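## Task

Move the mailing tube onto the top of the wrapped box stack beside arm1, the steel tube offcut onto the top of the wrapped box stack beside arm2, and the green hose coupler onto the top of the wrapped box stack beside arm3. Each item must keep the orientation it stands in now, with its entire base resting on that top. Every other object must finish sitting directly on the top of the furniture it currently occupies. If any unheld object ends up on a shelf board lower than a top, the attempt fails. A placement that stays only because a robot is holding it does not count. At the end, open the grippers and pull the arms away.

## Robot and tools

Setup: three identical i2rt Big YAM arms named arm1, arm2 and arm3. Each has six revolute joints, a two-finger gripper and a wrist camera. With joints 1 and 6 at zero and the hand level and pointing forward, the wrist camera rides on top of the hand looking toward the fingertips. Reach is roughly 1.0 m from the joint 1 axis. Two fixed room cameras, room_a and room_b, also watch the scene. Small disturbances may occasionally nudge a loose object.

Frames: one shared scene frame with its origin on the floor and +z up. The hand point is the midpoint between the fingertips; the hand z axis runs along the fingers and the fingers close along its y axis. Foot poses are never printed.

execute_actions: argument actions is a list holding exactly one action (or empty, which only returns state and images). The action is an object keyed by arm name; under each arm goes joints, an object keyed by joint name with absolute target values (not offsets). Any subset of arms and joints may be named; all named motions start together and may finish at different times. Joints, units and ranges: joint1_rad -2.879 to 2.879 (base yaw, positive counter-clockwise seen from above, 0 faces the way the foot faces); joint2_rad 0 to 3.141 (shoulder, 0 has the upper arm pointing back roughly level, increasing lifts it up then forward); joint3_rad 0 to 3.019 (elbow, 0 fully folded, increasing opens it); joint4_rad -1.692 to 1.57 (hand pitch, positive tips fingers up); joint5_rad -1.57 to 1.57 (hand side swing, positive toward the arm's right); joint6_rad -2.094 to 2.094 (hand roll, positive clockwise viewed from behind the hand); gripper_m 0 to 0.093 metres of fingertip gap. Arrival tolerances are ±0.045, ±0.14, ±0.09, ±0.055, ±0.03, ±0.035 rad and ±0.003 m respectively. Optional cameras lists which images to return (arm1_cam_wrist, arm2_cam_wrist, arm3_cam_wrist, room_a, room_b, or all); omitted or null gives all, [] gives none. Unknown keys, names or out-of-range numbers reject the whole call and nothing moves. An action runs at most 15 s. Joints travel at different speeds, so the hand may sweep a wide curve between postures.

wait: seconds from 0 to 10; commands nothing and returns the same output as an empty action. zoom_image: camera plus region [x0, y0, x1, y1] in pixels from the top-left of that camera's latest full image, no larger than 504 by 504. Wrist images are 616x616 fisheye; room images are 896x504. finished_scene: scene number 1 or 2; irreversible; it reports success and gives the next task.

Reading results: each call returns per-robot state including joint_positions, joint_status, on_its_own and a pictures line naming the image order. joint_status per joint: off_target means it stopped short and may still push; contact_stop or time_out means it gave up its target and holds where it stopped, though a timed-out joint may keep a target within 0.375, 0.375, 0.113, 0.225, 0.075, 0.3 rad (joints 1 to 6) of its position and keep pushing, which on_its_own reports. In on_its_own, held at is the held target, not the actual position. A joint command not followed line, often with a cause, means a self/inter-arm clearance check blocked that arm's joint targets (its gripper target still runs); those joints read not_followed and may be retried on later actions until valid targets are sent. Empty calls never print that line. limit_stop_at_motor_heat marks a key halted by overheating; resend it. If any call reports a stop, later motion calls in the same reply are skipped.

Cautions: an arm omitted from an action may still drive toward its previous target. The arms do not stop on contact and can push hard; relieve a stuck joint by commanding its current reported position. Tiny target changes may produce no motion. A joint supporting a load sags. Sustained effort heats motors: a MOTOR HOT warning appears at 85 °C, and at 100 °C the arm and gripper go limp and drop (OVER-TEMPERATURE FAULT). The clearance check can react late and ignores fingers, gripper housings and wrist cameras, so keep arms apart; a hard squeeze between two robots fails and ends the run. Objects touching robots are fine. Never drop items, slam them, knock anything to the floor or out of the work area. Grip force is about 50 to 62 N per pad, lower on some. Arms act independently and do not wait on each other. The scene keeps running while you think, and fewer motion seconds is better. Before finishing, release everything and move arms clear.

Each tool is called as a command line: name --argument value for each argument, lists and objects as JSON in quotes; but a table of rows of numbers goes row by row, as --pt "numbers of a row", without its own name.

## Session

execute_actions --actions '[]'

Scene clock: 0.00 s.
arm1.joint_positions: joint1_rad=-0.110 joint2_rad=+0.328 joint3_rad=+1.528 joint4_rad=-1.453 joint5_rad=+0.163 joint6_rad=+0.045 gripper_m=+0.094
arm1.joint_status: not commanded
arm1.hand: x=-0.4034 y=+0.4904 z=+1.5841 quat_wxyz=(-0.174, -0.761, -0.226, +0.582) (m; scene frame)
arm2.joint_positions: joint1_rad=-0.846 joint2_rad=+0.302 joint3_rad=+1.402 joint4_rad=-1.374 joint5_rad=+0.072 joint6_rad=-0.154 gripper_m=+0.095
arm2.joint_status: not commanded
arm2.hand: x=+1.0442 y=+0.1650 z=+1.3988 quat_wxyz=(-0.091, -0.755, -0.261, +0.595) (m; scene frame)
arm3.joint_positions: joint1_rad=+0.359 joint2_rad=+0.653 joint3_rad=+1.460 joint4_rad=-1.448 joint5_rad=-0.258 joint6_rad=-0.047 gripper_m=+0.095
arm3.joint_status: not commanded
arm3.hand: x=-0.5807 y=-0.7945 z=+1.4229 quat_wxyz=(-0.458, -0.149, -0.876, +0.011) (m; scene frame)
pictures: arm1_cam_wrist, arm2_cam_wrist, arm3_cam_wrist, room_a, room_b
Images, in order (width x height): arm1_cam_wrist 616x616, arm2_cam_wrist 616x616, arm3_cam_wrist 616x616, room_a 896x504, room_b 896x504.

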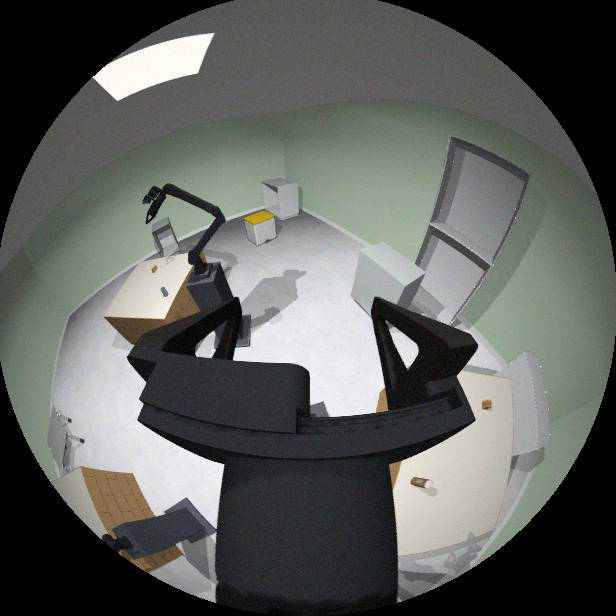

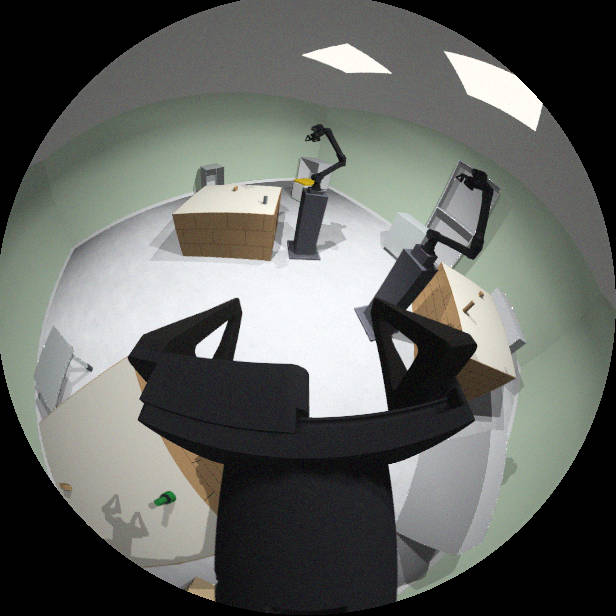

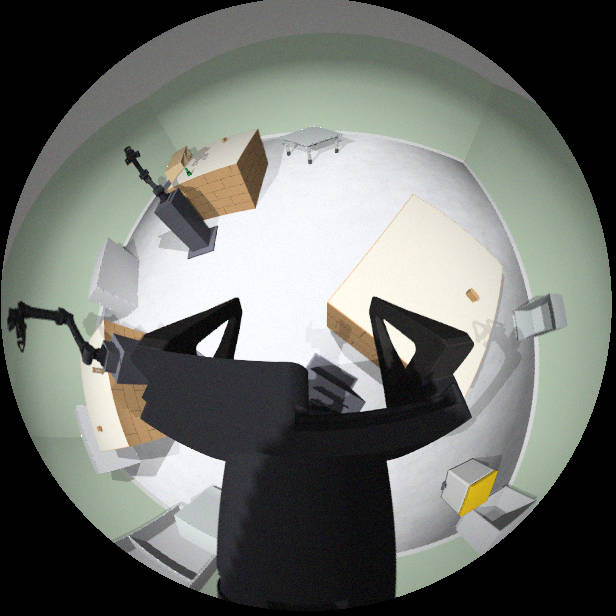

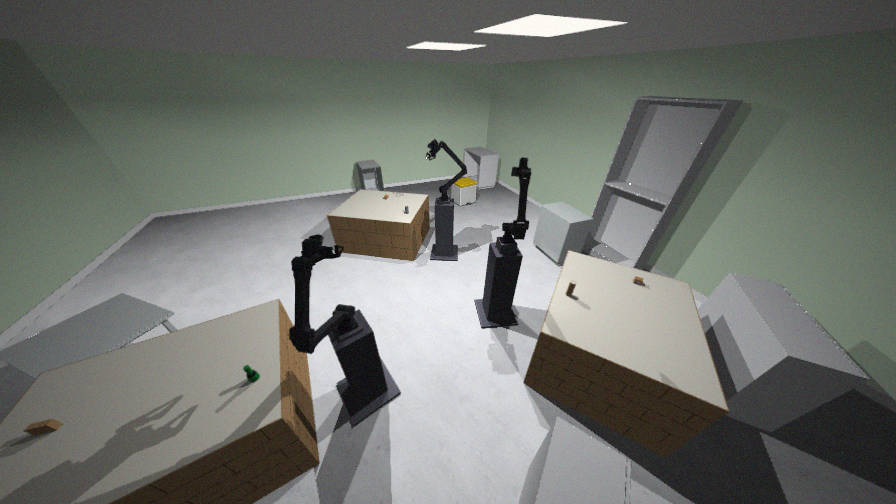

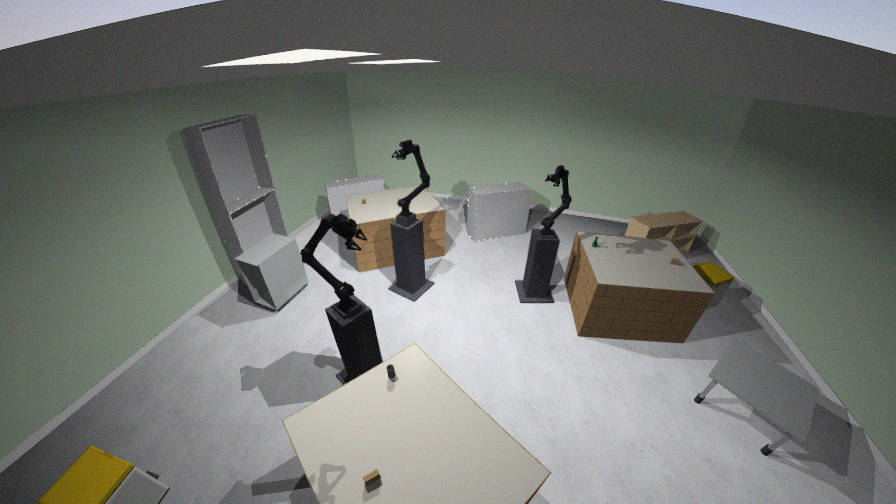

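zoom_image --camera "room_a" --region '[220, 345, 290, 400]'

zoom_image --camera "room_b" --region '[355, 340, 435, 400]'

zoom_image --camera "arm2_cam_wrist" --region '[130, 470, 200, 525]'

zoom_image --camera "room_a" --region '[540, 260, 660, 320]'

Region (220, 345, 290, 400) of room_a's 896x504 image, scaled by 7.200, with more detail than that image has; it fills the top 396 rows of this view, and the rest is white.

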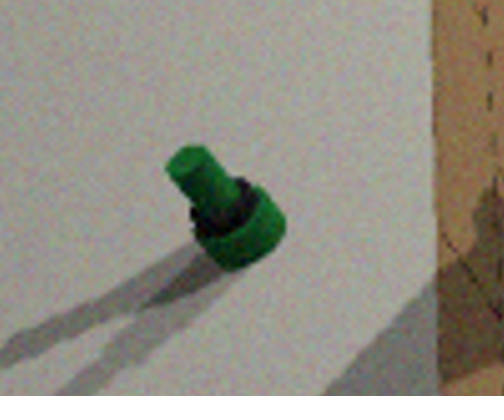

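Region (355, 340, 435, 400) of room_b's 896x504 image, scaled by 6.300, with more detail than that image has; it fills the top 378 rows of this view, and the rest is white.

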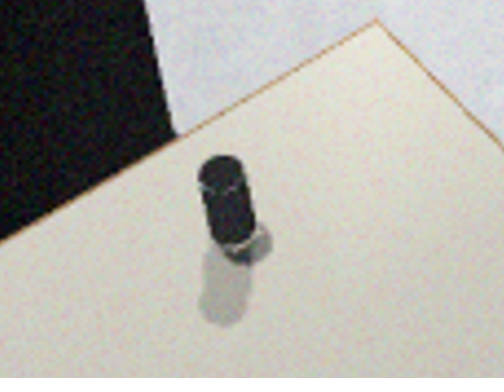

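Region (130, 470, 200, 525) of arm2_cam_wrist's 616x616 image, scaled by 7.200, with more detail than that image has; it fills the top 396 rows of this view, and the rest is white.

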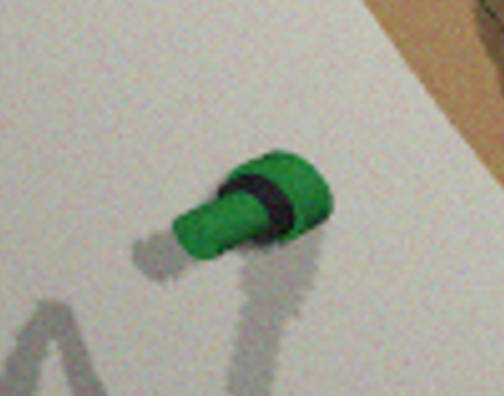

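Region (540, 260, 660, 320) of room_a's 896x504 image, scaled by 4.200, with more detail than that image has.

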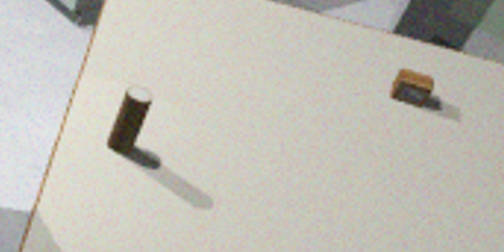

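execute_actions --actions '[{"arm1":{"joints":{"joint1_rad":2.085,"joint2_rad":2.385,"joint3_rad":1.39,"joint4_rad":1.06,"joint5_rad":0,"joint6_rad":0,"gripper_m":0.093}},"arm2":{"joints":{"joint1_rad":1.5,"joint2_rad":1.395,"joint3_rad":0.85,"joint4_rad":-0.23,"joint5_rad":0,"joint6_rad":0,"gripper_m":0.075}},"arm3":{"joints":{"joint1_rad":-0.12,"joint2_rad":1.42,"joint3_rad":0.56,"joint4_rad":0.085,"joint5_rad":0,"joint6_rad":0,"gripper_m":0.075}}}]' --cameras '["arm2_cam_wrist","arm3_cam_wrist","room_a"]'

Scene clock: 5.23 s.
arm1.joint_positions: joint1_rad=+2.086 joint2_rad=+2.373 joint3_rad=+1.384 joint4_rad=+1.035 joint5_rad=-0.002 joint6_rad=+0.006 gripper_m=+0.093
arm1.joint_status: all done
arm1.hand: x=+0.4470 y=+0.3590 z=+1.0171 quat_wxyz=(-0.723, -0.073, -0.684, +0.065) (m; scene frame)
arm2.joint_positions: joint1_rad=+1.501 joint2_rad=+1.401 joint3_rad=+0.842 joint4_rad=-0.248 joint5_rad=+0.000 joint6_rad=-0.014 gripper_m=+0.075
arm2.joint_status: all done
arm2.hand: x=+1.6322 y=+0.0854 z=+0.9520 quat_wxyz=(-0.370, -0.103, -0.922, +0.042) (m; scene frame)
arm3.joint_positions: joint1_rad=-0.127 joint2_rad=+1.430 joint3_rad=+0.564 joint4_rad=+0.065 joint5_rad=-0.001 joint6_rad=-0.009 gripper_m=+0.075
arm3.joint_status: all done
arm3.hand: x=-0.5485 y=-1.1057 z=+0.9224 quat_wxyz=(-0.327, -0.441, -0.816, +0.180) (m; scene frame)
pictures: arm2_cam_wrist, arm3_cam_wrist, room_a
Images, in order (width x height): arm2_cam_wrist 616x616, arm3_cam_wrist 616x616, room_a 896x504.

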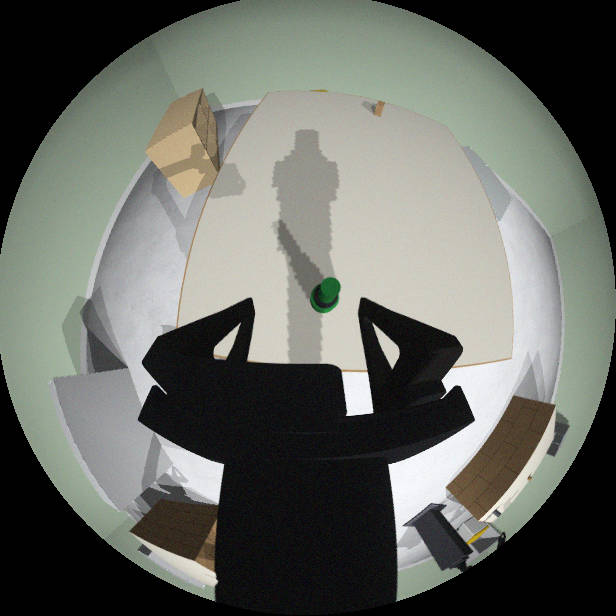

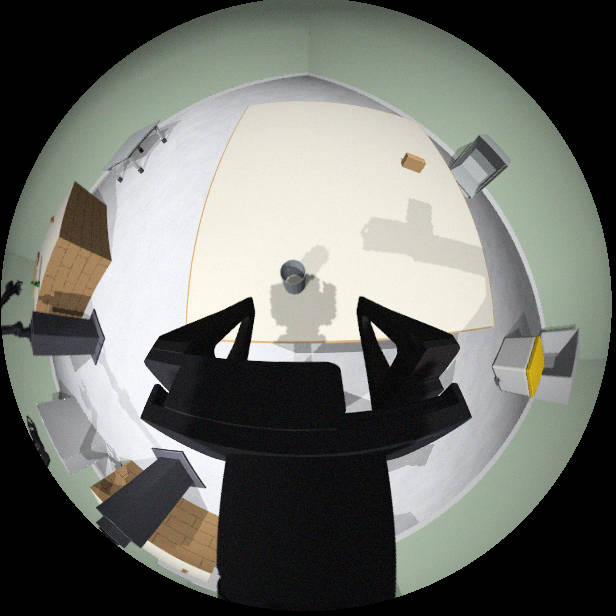

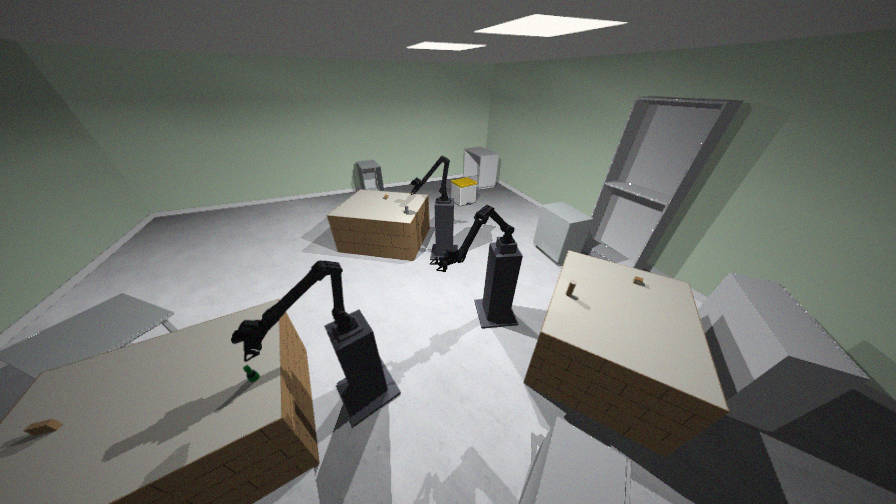

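zoom_image --camera "arm2_cam_wrist" --region '[290, 260, 360, 330]'

zoom_image --camera "arm3_cam_wrist" --region '[260, 245, 330, 315]'

Region (290, 260, 360, 330) of arm2_cam_wrist's 616x616 image, scaled by 7.200, with more detail than that image has.

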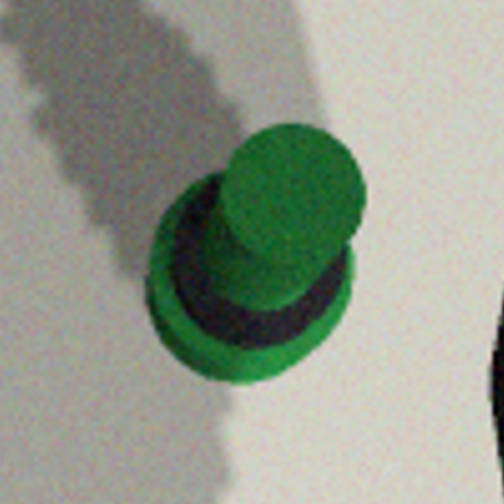

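Region (260, 245, 330, 315) of arm3_cam_wrist's 616x616 image, scaled by 7.200, with more detail than that image has.

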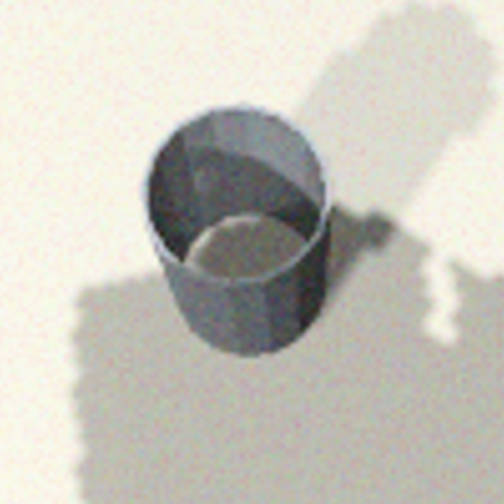

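execute_actions --actions '[{"arm2":{"joints":{"joint1_rad":1.435,"joint2_rad":1.765,"joint4_rad":0.135,"gripper_m":0.09}},"arm3":{"joints":{"joint1_rad":-0.078,"joint2_rad":1.97,"joint3_rad":0.755,"joint4_rad":0.455,"gripper_m":0.09}}}]' --cameras '["arm2_cam_wrist","arm3_cam_wrist","room_a","room_b"]'

Scene clock: 8.67 s.
arm1.joint_positions: joint1_rad=+2.086 joint2_rad=+2.373 joint3_rad=+1.384 joint4_rad=+1.035 joint5_rad=-0.002 joint6_rad=+0.006 gripper_m=+0.093
arm1.joint_status: not commanded
arm1.hand: x=+0.4470 y=+0.3590 z=+1.0171 quat_wxyz=(-0.723, -0.073, -0.684, +0.065) (m; scene frame)
arm2.joint_positions: joint1_rad=+1.435 joint2_rad=+1.780 joint3_rad=+0.842 joint4_rad=+0.114 joint5_rad=+0.000 joint6_rad=-0.014 gripper_m=+0.090
arm2.joint_status: all done
arm2.hand: x=+1.6626 y=+0.0417 z=+0.8146 quat_wxyz=(-0.360, -0.134, -0.922, +0.053) (m; scene frame)
arm3.joint_positions: joint1_rad=-0.079 joint2_rad=+1.987 joint3_rad=+0.746 joint4_rad=+0.434 joint5_rad=-0.001 joint6_rad=-0.008 gripper_m=+0.090
arm3.joint_status: all done
arm3.hand: x=-0.4864 y=-1.1553 z=+0.7851 quat_wxyz=(-0.329, -0.422, -0.827, +0.171) (m; scene frame)
pictures: arm2_cam_wrist, arm3_cam_wrist, room_a, room_b
Images, in order (width x height): arm2_cam_wrist 616x616, arm3_cam_wrist 616x616, room_a 896x504, room_b 896x504.

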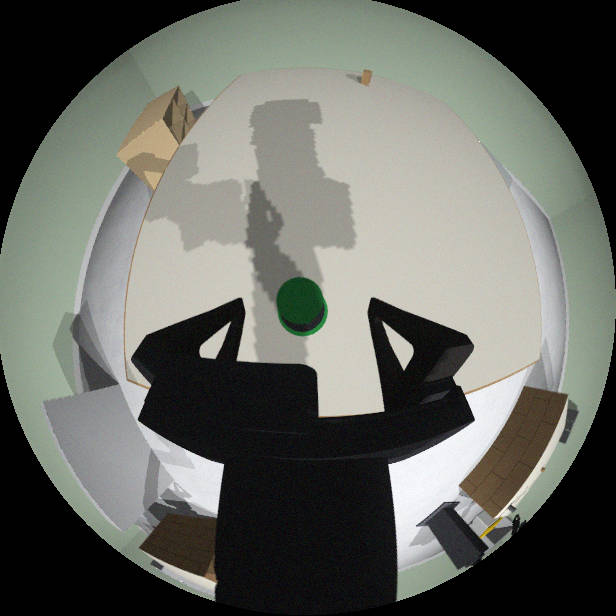

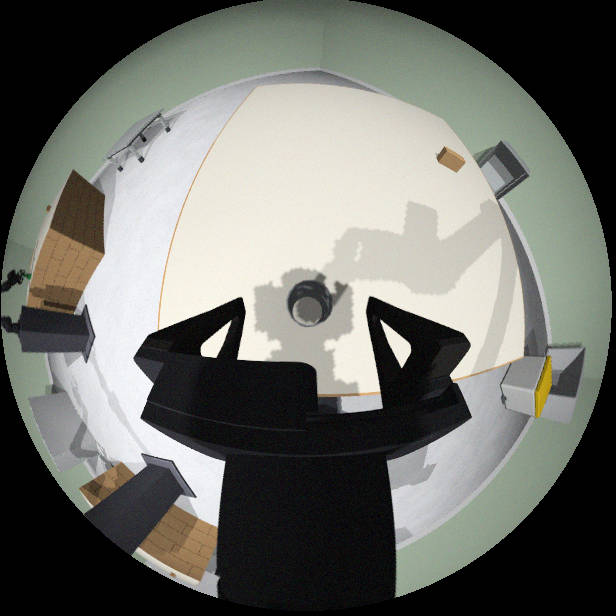

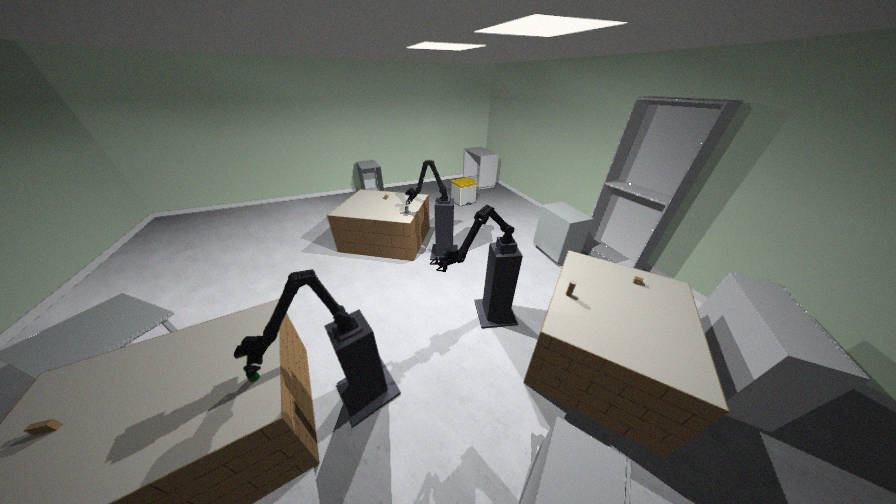

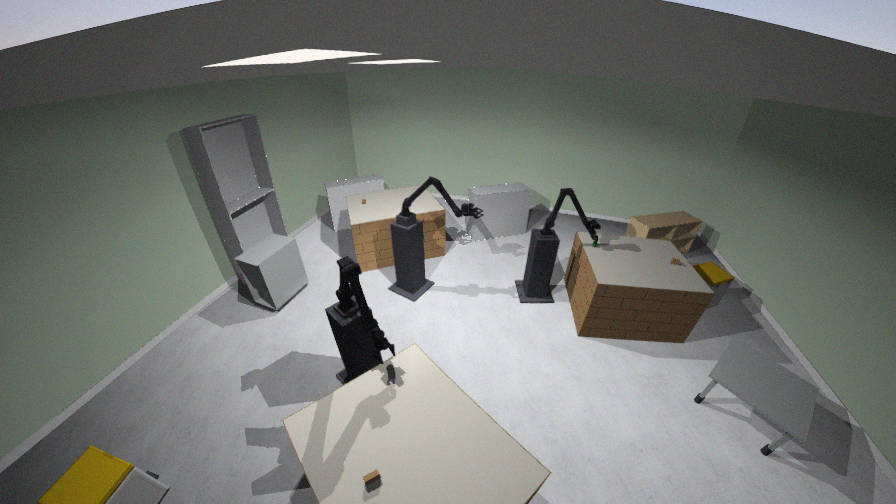

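zoom_image --camera "arm2_cam_wrist" --region '[260, 265, 350, 355]'

zoom_image --camera "arm3_cam_wrist" --region '[265, 260, 355, 350]'

Region (260, 265, 350, 355) of arm2_cam_wrist's 616x616 image, scaled by 5.600, with more detail than that image has.

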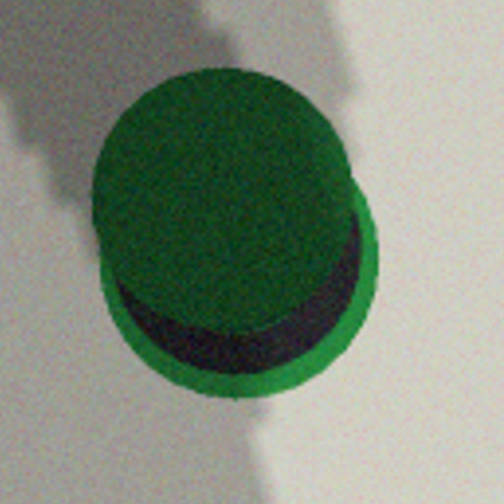

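Region (265, 260, 355, 350) of arm3_cam_wrist's 616x616 image, scaled by 5.600, with more detail than that image has.

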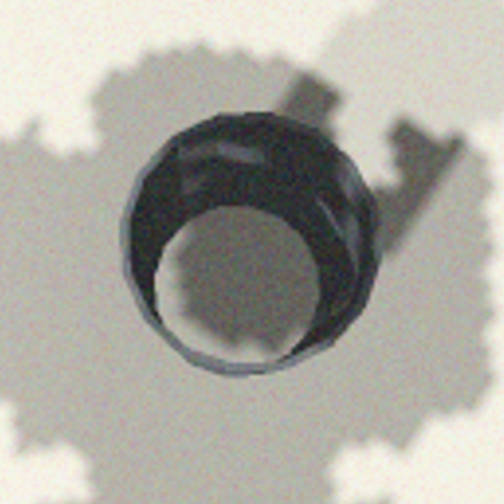

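execute_actions --actions '[{"arm2":{"joints":{"joint1_rad":1.448,"joint4_rad":0.165,"gripper_m":0.045}},"arm3":{"joints":{"joint2_rad":2.222,"joint3_rad":0.86,"joint4_rad":0.6}}}]' --cameras '["arm2_cam_wrist","arm3_cam_wrist","room_b"]'

Scene clock: 10.77 s.
arm1.joint_positions: joint1_rad=+2.086 joint2_rad=+2.373 joint3_rad=+1.384 joint4_rad=+1.035 joint5_rad=-0.002 joint6_rad=+0.006 gripper_m=+0.093
arm1.joint_status: not commanded
arm1.hand: x=+0.4470 y=+0.3590 z=+1.0171 quat_wxyz=(-0.723, -0.073, -0.684, +0.065) (m; scene frame)
arm2.joint_positions: joint1_rad=+1.436 joint2_rad=+1.780 joint3_rad=+0.842 joint4_rad=+0.143 joint5_rad=+0.000 joint6_rad=-0.014 gripper_m=+0.045
arm2.joint_status: all done
arm2.hand: x=+1.6677 y=+0.0403 z=+0.8196 quat_wxyz=(-0.374, -0.133, -0.916, +0.055) (m; scene frame)
arm3.joint_positions: joint1_rad=-0.079 joint2_rad=+2.240 joint3_rad=+0.856 joint4_rad=+0.582 joint5_rad=-0.001 joint6_rad=-0.008 gripper_m=+0.090
arm3.joint_status: all done
arm3.hand: x=-0.4745 y=-1.1720 z=+0.7078 quat_wxyz=(-0.331, -0.421, -0.827, +0.172) (m; scene frame)
pictures: arm2_cam_wrist, arm3_cam_wrist, room_b
Images, in order (width x height): arm2_cam_wrist 616x616, arm3_cam_wrist 616x616, room_b 896x504.

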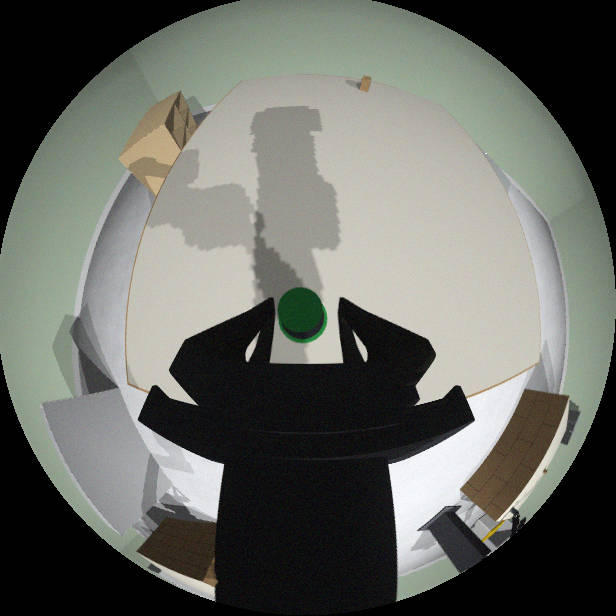

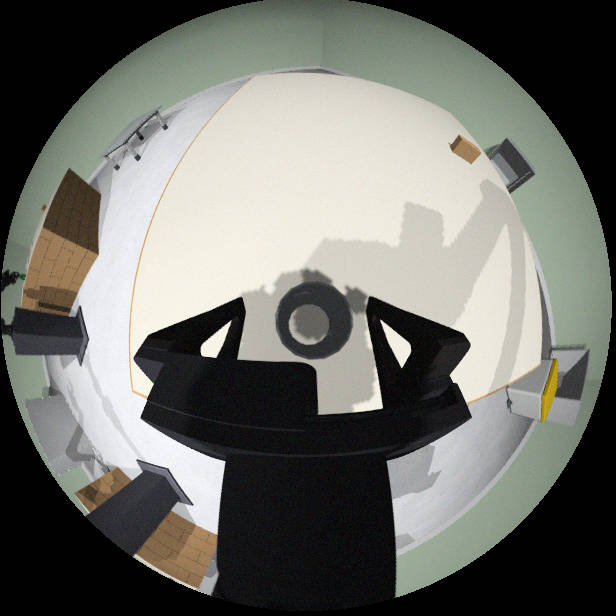

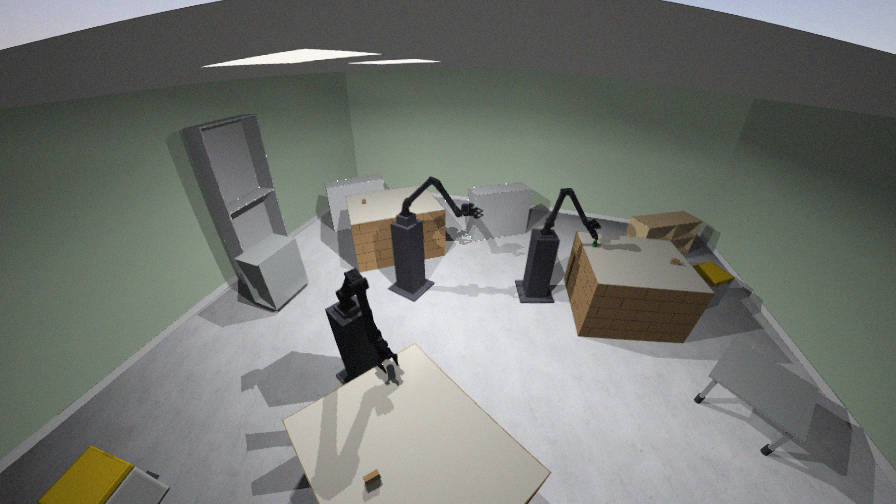

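execute_actions --actions '[{"arm2":{"joints":{"gripper_m":0.01}},"arm3":{"joints":{"joint2_rad":2.14}}}]' --cameras '["arm2_cam_wrist"]'

Scene clock: 12.20 s.
arm1.joint_positions: joint1_rad=+2.086 joint2_rad=+2.373 joint3_rad=+1.384 joint4_rad=+1.035 joint5_rad=-0.002 joint6_rad=+0.006 gripper_m=+0.093
arm1.joint_status: not commanded
arm1.hand: x=+0.4470 y=+0.3590 z=+1.0171 quat_wxyz=(-0.723, -0.073, -0.684, +0.065) (m; scene frame)
arm2.joint_positions: joint1_rad=+1.436 joint2_rad=+1.780 joint3_rad=+0.842 joint4_rad=+0.143 joint5_rad=+0.000 joint6_rad=-0.014 gripper_m=+0.026
arm2.joint_status: gripper_m off_target (ended at +0.026, target +0.010)
arm2.hand: x=+1.6678 y=+0.0408 z=+0.8196 quat_wxyz=(-0.374, -0.133, -0.916, +0.055) (m; scene frame)
arm3.joint_positions: joint1_rad=-0.079 joint2_rad=+2.139 joint3_rad=+0.856 joint4_rad=+0.585 joint5_rad=-0.001 joint6_rad=-0.008 gripper_m=+0.090
arm3.joint_status: all done
arm3.hand: x=-0.4582 y=-1.1947 z=+0.7631 quat_wxyz=(-0.373, -0.412, -0.808, +0.194) (m; scene frame)
pictures: arm2_cam_wrist
Images, in order (width x height): arm2_cam_wrist 616x616.

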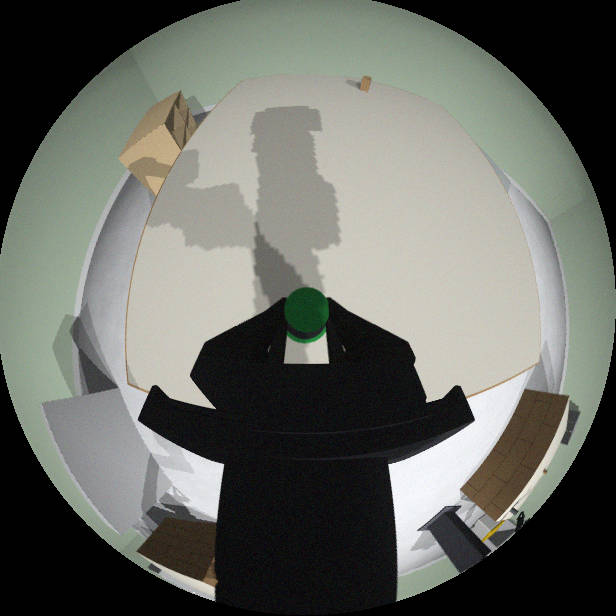

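execute_actions --actions '[{"arm2":{"joints":{"joint1_rad":-1.615,"joint2_rad":1.725,"joint3_rad":1.85,"joint4_rad":-0.88}},"arm3":{"joints":{"joint1_rad":2.115,"joint2_rad":1.30,"joint3_rad":1.16,"joint4_rad":-0.64,"gripper_m":0.07}}}]' --cameras '["arm1_cam_wrist","arm2_cam_wrist","room_b"]'

Scene clock: 15.80 s.
arm1.joint_positions: joint1_rad=+2.130 joint2_rad=+2.373 joint3_rad=+1.384 joint4_rad=+1.037 joint5_rad=-0.015 joint6_rad=+0.003 gripper_m=+0.093
arm1.joint_status: not commanded
arm1.hand: x=+0.4535 y=+0.3959 z=+1.0180 quat_wxyz=(-0.726, -0.052, -0.685, +0.046) (m; scene frame)
arm2.joint_positions: joint1_rad=-1.579 joint2_rad=+1.764 joint3_rad=+1.779 joint4_rad=-0.877 joint5_rad=-0.022 joint6_rad=+0.008 gripper_m=+0.026
arm2.joint_status: all done
arm2.hand: x=+0.4340 y=+0.3212 z=+1.1251 quat_wxyz=(+0.022, -0.935, +0.079, +0.346) (m; scene frame)
arm3.joint_positions: joint1_rad=+2.121 joint2_rad=+1.307 joint3_rad=+1.162 joint4_rad=-0.631 joint5_rad=-0.001 joint6_rad=-0.007 gripper_m=+0.070
arm3.joint_status: all done
arm3.hand: x=-0.6213 y=-0.2097 z=+1.1648 quat_wxyz=(-0.315, +0.541, -0.746, -0.228) (m; scene frame)
pictures: arm1_cam_wrist, arm2_cam_wrist, room_b
Images, in order (width x height): arm1_cam_wrist 616x616, arm2_cam_wrist 616x616, room_b 896x504.

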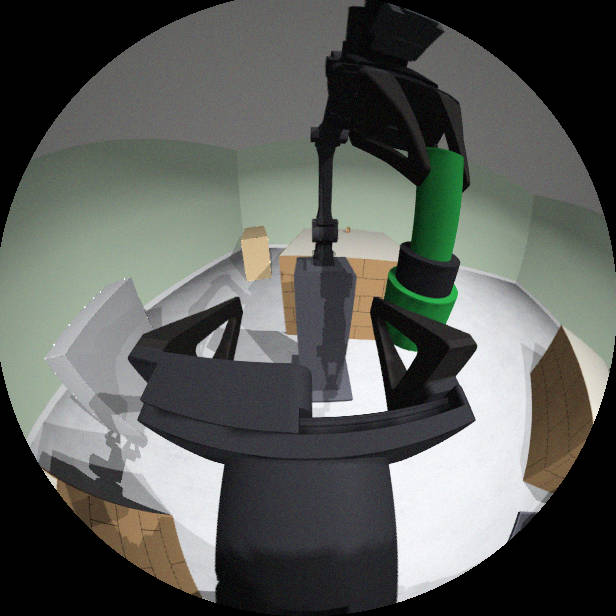

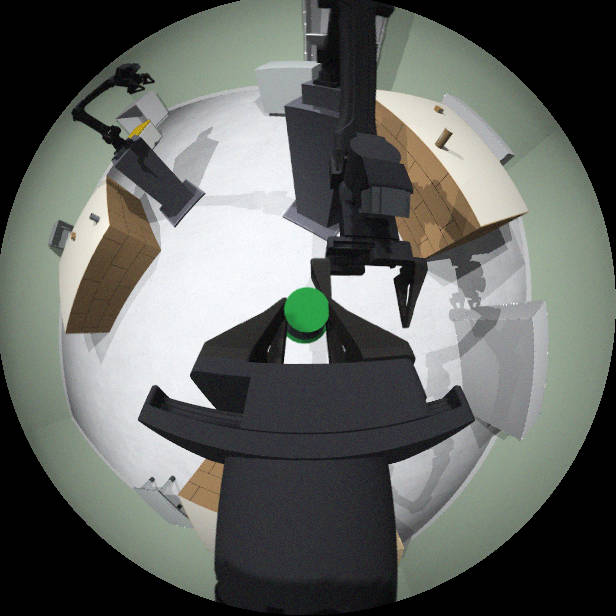

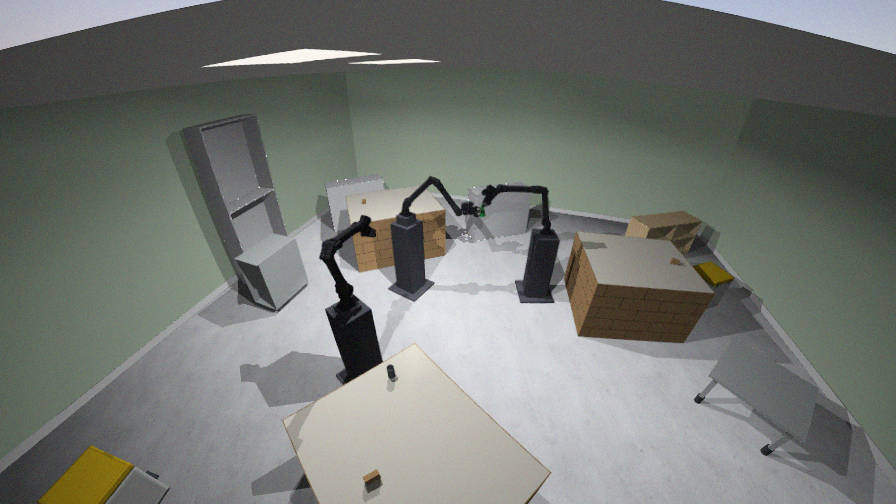

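execute_actions --actions '[{"arm1":{"joints":{"joint3_rad":1.2,"joint1_rad":2.085}},"arm2":{"joints":{"joint1_rad":-1.625,"joint4_rad":-0.79}}}]' --cameras '["arm1_cam_wrist","arm2_cam_wrist"]'

Scene clock: 17.40 s.
arm1.joint_positions: joint1_rad=+2.084 joint2_rad=+2.373 joint3_rad=+1.192 joint4_rad=+1.042 joint5_rad=-0.002 joint6_rad=+0.003 gripper_m=+0.093
arm1.joint_status: all done
arm1.hand: x=+0.3819 y=+0.3716 z=+0.9369 quat_wxyz=(-0.657, -0.079, -0.748, +0.059) (m; scene frame)
arm2.joint_positions: joint1_rad=-1.626 joint2_rad=+1.764 joint3_rad=+1.779 joint4_rad=-0.818 joint5_rad=-0.002 joint6_rad=+0.008 gripper_m=+0.026
arm2.joint_status: all done
arm2.hand: x=+0.4305 y=+0.3590 z=+1.1351 quat_wxyz=(+0.043, -0.921, +0.103, +0.372) (m; scene frame)
arm3.joint_positions: joint1_rad=+2.121 joint2_rad=+1.307 joint3_rad=+1.162 joint4_rad=-0.631 joint5_rad=-0.001 joint6_rad=-0.007 gripper_m=+0.070
arm3.joint_status: not commanded
arm3.hand: x=-0.6213 y=-0.2097 z=+1.1648 quat_wxyz=(-0.315, +0.541, -0.746, -0.228) (m; scene frame)
pictures: arm1_cam_wrist, arm2_cam_wrist
Images, in order (width x height): arm1_cam_wrist 616x616, arm2_cam_wrist 616x616.

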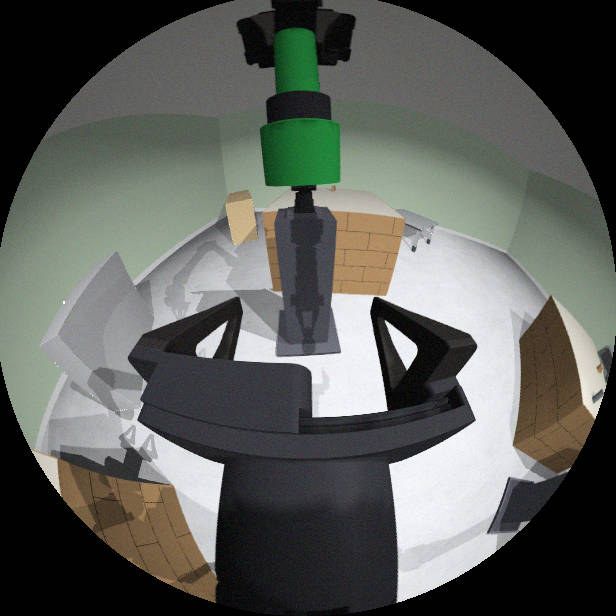

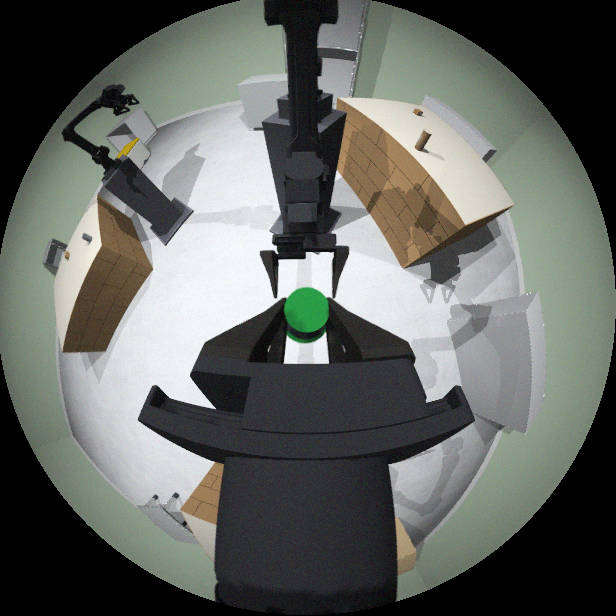

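execute_actions --actions '[{"arm1":{"joints":{"joint1_rad":2.098,"joint2_rad":2.3,"joint3_rad":1.335}}}]' --cameras '["arm1_cam_wrist","arm2_cam_wrist"]'

Scene clock: 19.23 s.
arm1.joint_positions: joint1_rad=+2.086 joint2_rad=+2.283 joint3_rad=+1.317 joint4_rad=+1.042 joint5_rad=-0.002 joint6_rad=+0.003 gripper_m=+0.093
arm1.joint_status: all done
arm1.hand: x=+0.4333 y=+0.3616 z=+1.0576 quat_wxyz=(-0.734, -0.071, -0.673, +0.067) (m; scene frame)
arm2.joint_positions: joint1_rad=-1.626 joint2_rad=+1.764 joint3_rad=+1.779 joint4_rad=-0.818 joint5_rad=-0.002 joint6_rad=+0.008 gripper_m=+0.026
arm2.joint_status: not commanded
arm2.hand: x=+0.4305 y=+0.3590 z=+1.1351 quat_wxyz=(+0.043, -0.921, +0.103, +0.372) (m; scene frame)
arm3.joint_positions: joint1_rad=+2.121 joint2_rad=+1.307 joint3_rad=+1.162 joint4_rad=-0.631 joint5_rad=-0.001 joint6_rad=-0.007 gripper_m=+0.070
arm3.joint_status: not commanded
arm3.hand: x=-0.6213 y=-0.2097 z=+1.1648 quat_wxyz=(-0.315, +0.541, -0.746, -0.228) (m; scene frame)
pictures: arm1_cam_wrist, arm2_cam_wrist
Images, in order (width x height): arm1_cam_wrist 616x616, arm2_cam_wrist 616x616.

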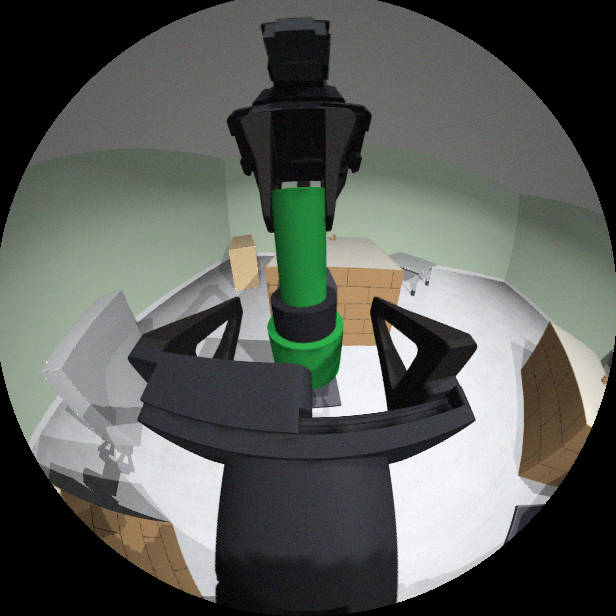

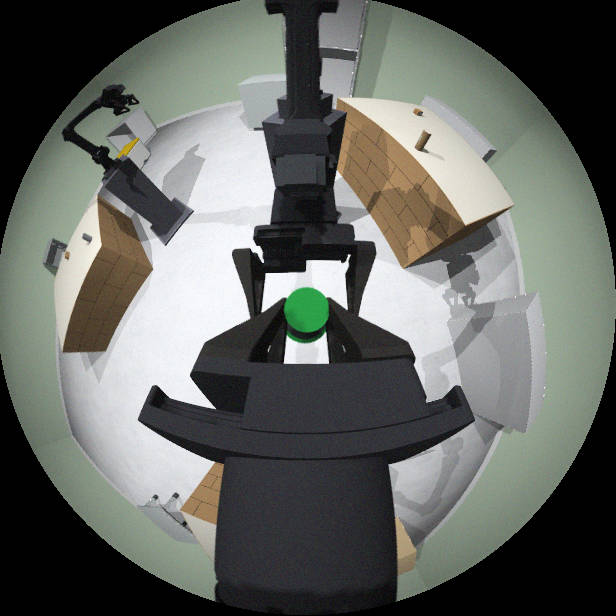

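execute_actions --actions '[{"arm1":{"joints":{"joint4_rad":0.92,"gripper_m":0.066}}}]' --cameras '["arm1_cam_wrist"]'

Scene clock: 20.27 s.
arm1.joint_positions: joint1_rad=+2.086 joint2_rad=+2.283 joint3_rad=+1.317 joint4_rad=+0.940 joint5_rad=-0.002 joint6_rad=+0.003 gripper_m=+0.066
arm1.joint_status: all done
arm1.hand: x=+0.4342 y=+0.3617 z=+1.0325 quat_wxyz=(-0.698, -0.074, -0.709, +0.063) (m; scene frame)
arm2.joint_positions: joint1_rad=-1.626 joint2_rad=+1.764 joint3_rad=+1.779 joint4_rad=-0.818 joint5_rad=-0.002 joint6_rad=+0.008 gripper_m=+0.026
arm2.joint_status: not commanded
arm2.hand: x=+0.4305 y=+0.3590 z=+1.1351 quat_wxyz=(+0.043, -0.921, +0.103, +0.372) (m; scene frame)
arm3.joint_positions: joint1_rad=+2.121 joint2_rad=+1.307 joint3_rad=+1.162 joint4_rad=-0.631 joint5_rad=-0.001 joint6_rad=-0.007 gripper_m=+0.070
arm3.joint_status: not commanded
arm3.hand: x=-0.6213 y=-0.2097 z=+1.1648 quat_wxyz=(-0.315, +0.541, -0.746, -0.228) (m; scene frame)
pictures: arm1_cam_wrist
Images, in order (width x height): arm1_cam_wrist 616x616.

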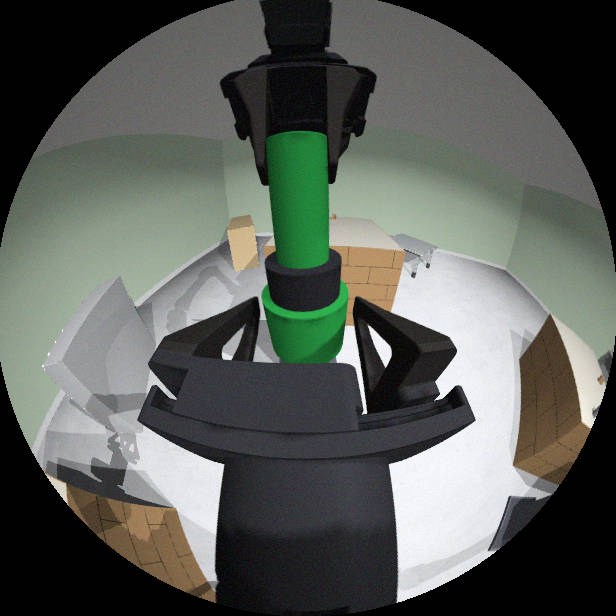

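Good. Close arm1.

execute_actions --actions '[{"arm1":{"joints":{"gripper_m":0.03}}}]' --cameras '["arm1_cam_wrist"]'

Scene clock: 20.97 s.
arm1.joint_positions: joint1_rad=+2.087 joint2_rad=+2.283 joint3_rad=+1.317 joint4_rad=+0.940 joint5_rad=-0.002 joint6_rad=+0.000 gripper_m=+0.049
arm1.joint_status: gripper_m off_target (ended at +0.049, target +0.030)
arm1.hand: x=+0.4343 y=+0.3625 z=+1.0325 quat_wxyz=(-0.698, -0.073, -0.709, +0.064) (m; scene frame)
arm2.joint_positions: joint1_rad=-1.626 joint2_rad=+1.764 joint3_rad=+1.779 joint4_rad=-0.818 joint5_rad=+0.000 joint6_rad=+0.007 gripper_m=+0.026
arm2.joint_status: not commanded
arm2.hand: x=+0.4305 y=+0.3592 z=+1.1351 quat_wxyz=(+0.043, -0.921, +0.103, +0.372) (m; scene frame)
arm3.joint_positions: joint1_rad=+2.121 joint2_rad=+1.307 joint3_rad=+1.162 joint4_rad=-0.631 joint5_rad=-0.001 joint6_rad=-0.007 gripper_m=+0.070
arm3.joint_status: not commanded
arm3.hand: x=-0.6213 y=-0.2097 z=+1.1648 quat_wxyz=(-0.315, +0.541, -0.746, -0.228) (m; scene frame)
pictures: arm1_cam_wrist
Images, in order (width x height): arm1_cam_wrist 616x616.

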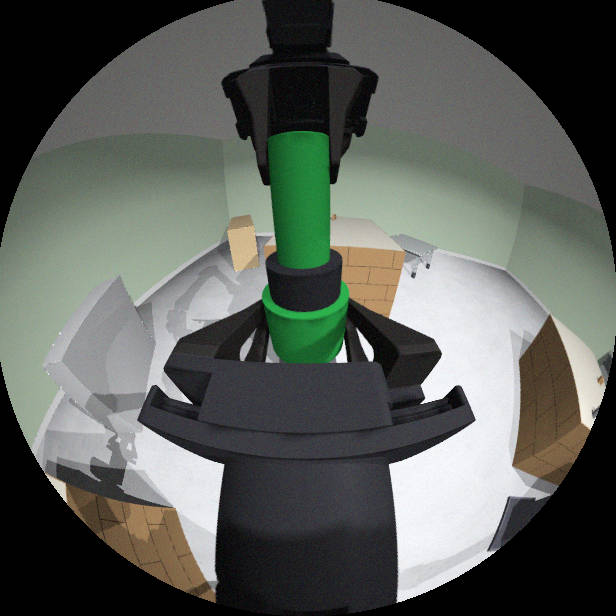

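execute_actions --actions '[{"arm2":{"joints":{"gripper_m":0.07,"joint2_rad":1.62,"joint3_rad":1.78}},"arm3":{"joints":{"joint2_rad":1.265}}}]' --cameras '["arm1_cam_wrist"]'

Scene clock: 22.30 s.
arm1.joint_positions: joint1_rad=+2.087 joint2_rad=+2.283 joint3_rad=+1.317 joint4_rad=+0.934 joint5_rad=-0.002 joint6_rad=+0.000 gripper_m=+0.049
arm1.joint_status: not commanded
arm1.hand: x=+0.4343 y=+0.3626 z=+1.0307 quat_wxyz=(-0.696, -0.073, -0.712, +0.063) (m; scene frame)
arm2.joint_positions: joint1_rad=-1.626 joint2_rad=+1.612 joint3_rad=+1.774 joint4_rad=-0.808 joint5_rad=+0.000 joint6_rad=+0.007 gripper_m=+0.070
arm2.joint_status: all done
arm2.hand: x=+0.4647 y=+0.3507 z=+1.2367 quat_wxyz=(+0.051, -0.890, +0.099, +0.443) (m; scene frame)
arm3.joint_positions: joint1_rad=+2.121 joint2_rad=+1.273 joint3_rad=+1.162 joint4_rad=-0.631 joint5_rad=-0.001 joint6_rad=-0.007 gripper_m=+0.070
arm3.joint_status: all done
arm3.hand: x=-0.6231 y=-0.2152 z=+1.1824 quat_wxyz=(-0.327, +0.537, -0.741, -0.237) (m; scene frame)
pictures: arm1_cam_wrist
Images, in order (width x height): arm1_cam_wrist 616x616.

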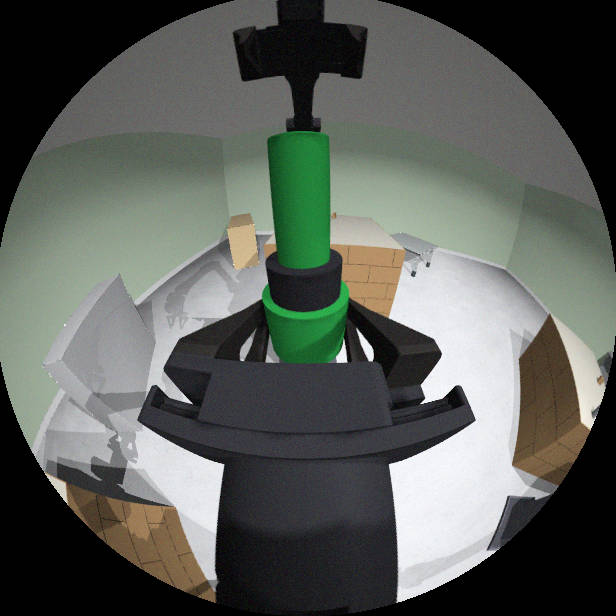

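execute_actions --actions '[{"arm1":{"joints":{"joint1_rad":0.37,"joint2_rad":2.285,"joint3_rad":1.32,"joint4_rad":0.975}}}]' --cameras '["arm1_cam_wrist","arm3_cam_wrist"]'

Scene clock: 24.73 s.
arm1.joint_positions: joint1_rad=+0.361 joint2_rad=+2.283 joint3_rad=+1.317 joint4_rad=+0.941 joint5_rad=+0.003 joint6_rad=+0.000 gripper_m=+0.049
arm1.joint_status: all done
arm1.hand: x=-0.6051 y=-0.2203 z=+1.0154 quat_wxyz=(-0.398, -0.593, -0.410, +0.568) (m; scene frame)
arm2.joint_positions: joint1_rad=-1.626 joint2_rad=+1.612 joint3_rad=+1.774 joint4_rad=-0.808 joint5_rad=+0.000 joint6_rad=+0.007 gripper_m=+0.070
arm2.joint_status: not commanded
arm2.hand: x=+0.4647 y=+0.3507 z=+1.2367 quat_wxyz=(+0.051, -0.890, +0.099, +0.443) (m; scene frame)
arm3.joint_positions: joint1_rad=+2.121 joint2_rad=+1.273 joint3_rad=+1.162 joint4_rad=-0.631 joint5_rad=-0.001 joint6_rad=-0.007 gripper_m=+0.070
arm3.joint_status: not commanded
arm3.hand: x=-0.6231 y=-0.2152 z=+1.1824 quat_wxyz=(-0.327, +0.537, -0.741, -0.237) (m; scene frame)
pictures: arm1_cam_wrist, arm3_cam_wrist
Images, in order (width x height): arm1_cam_wrist 616x616, arm3_cam_wrist 616x616.

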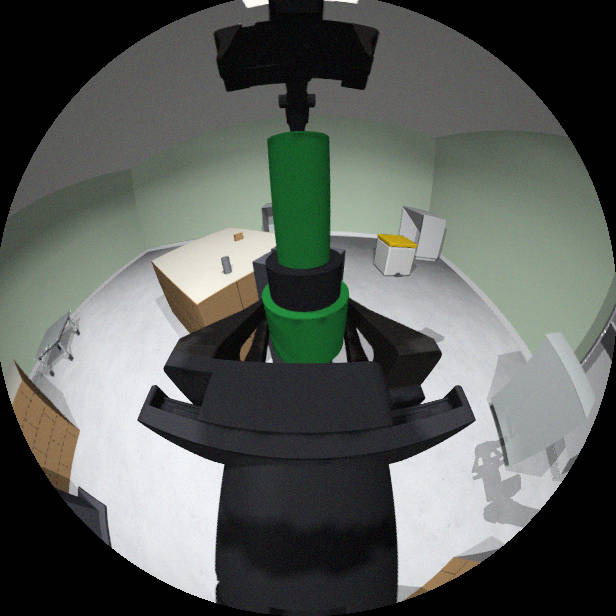

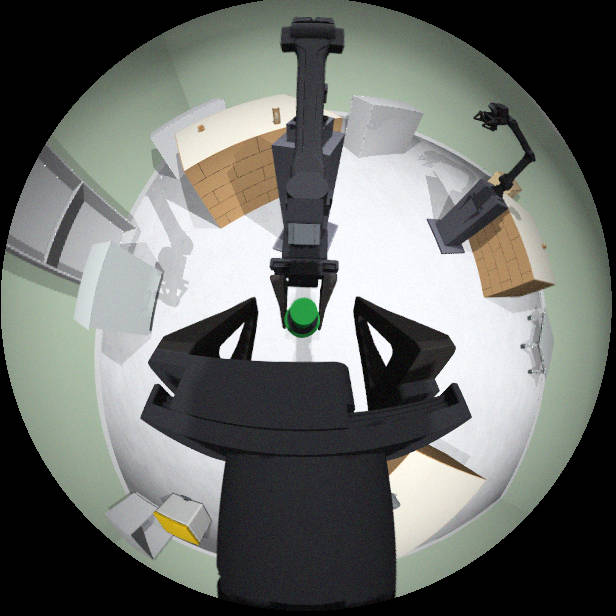

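zoom_image --camera "arm3_cam_wrist" --region '[270, 280, 340, 350]'

Region (270, 280, 340, 350) of arm3_cam_wrist's 616x616 image, scaled by 7.200, with more detail than that image has.

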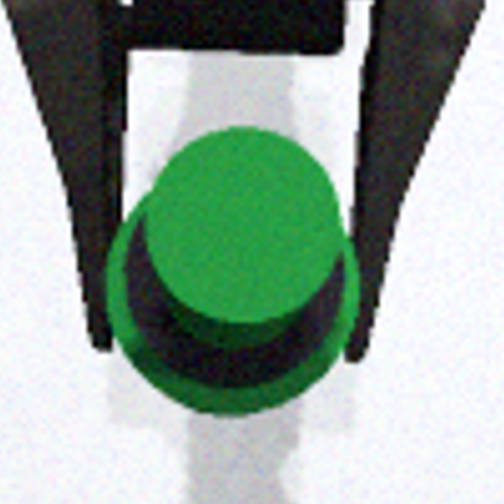

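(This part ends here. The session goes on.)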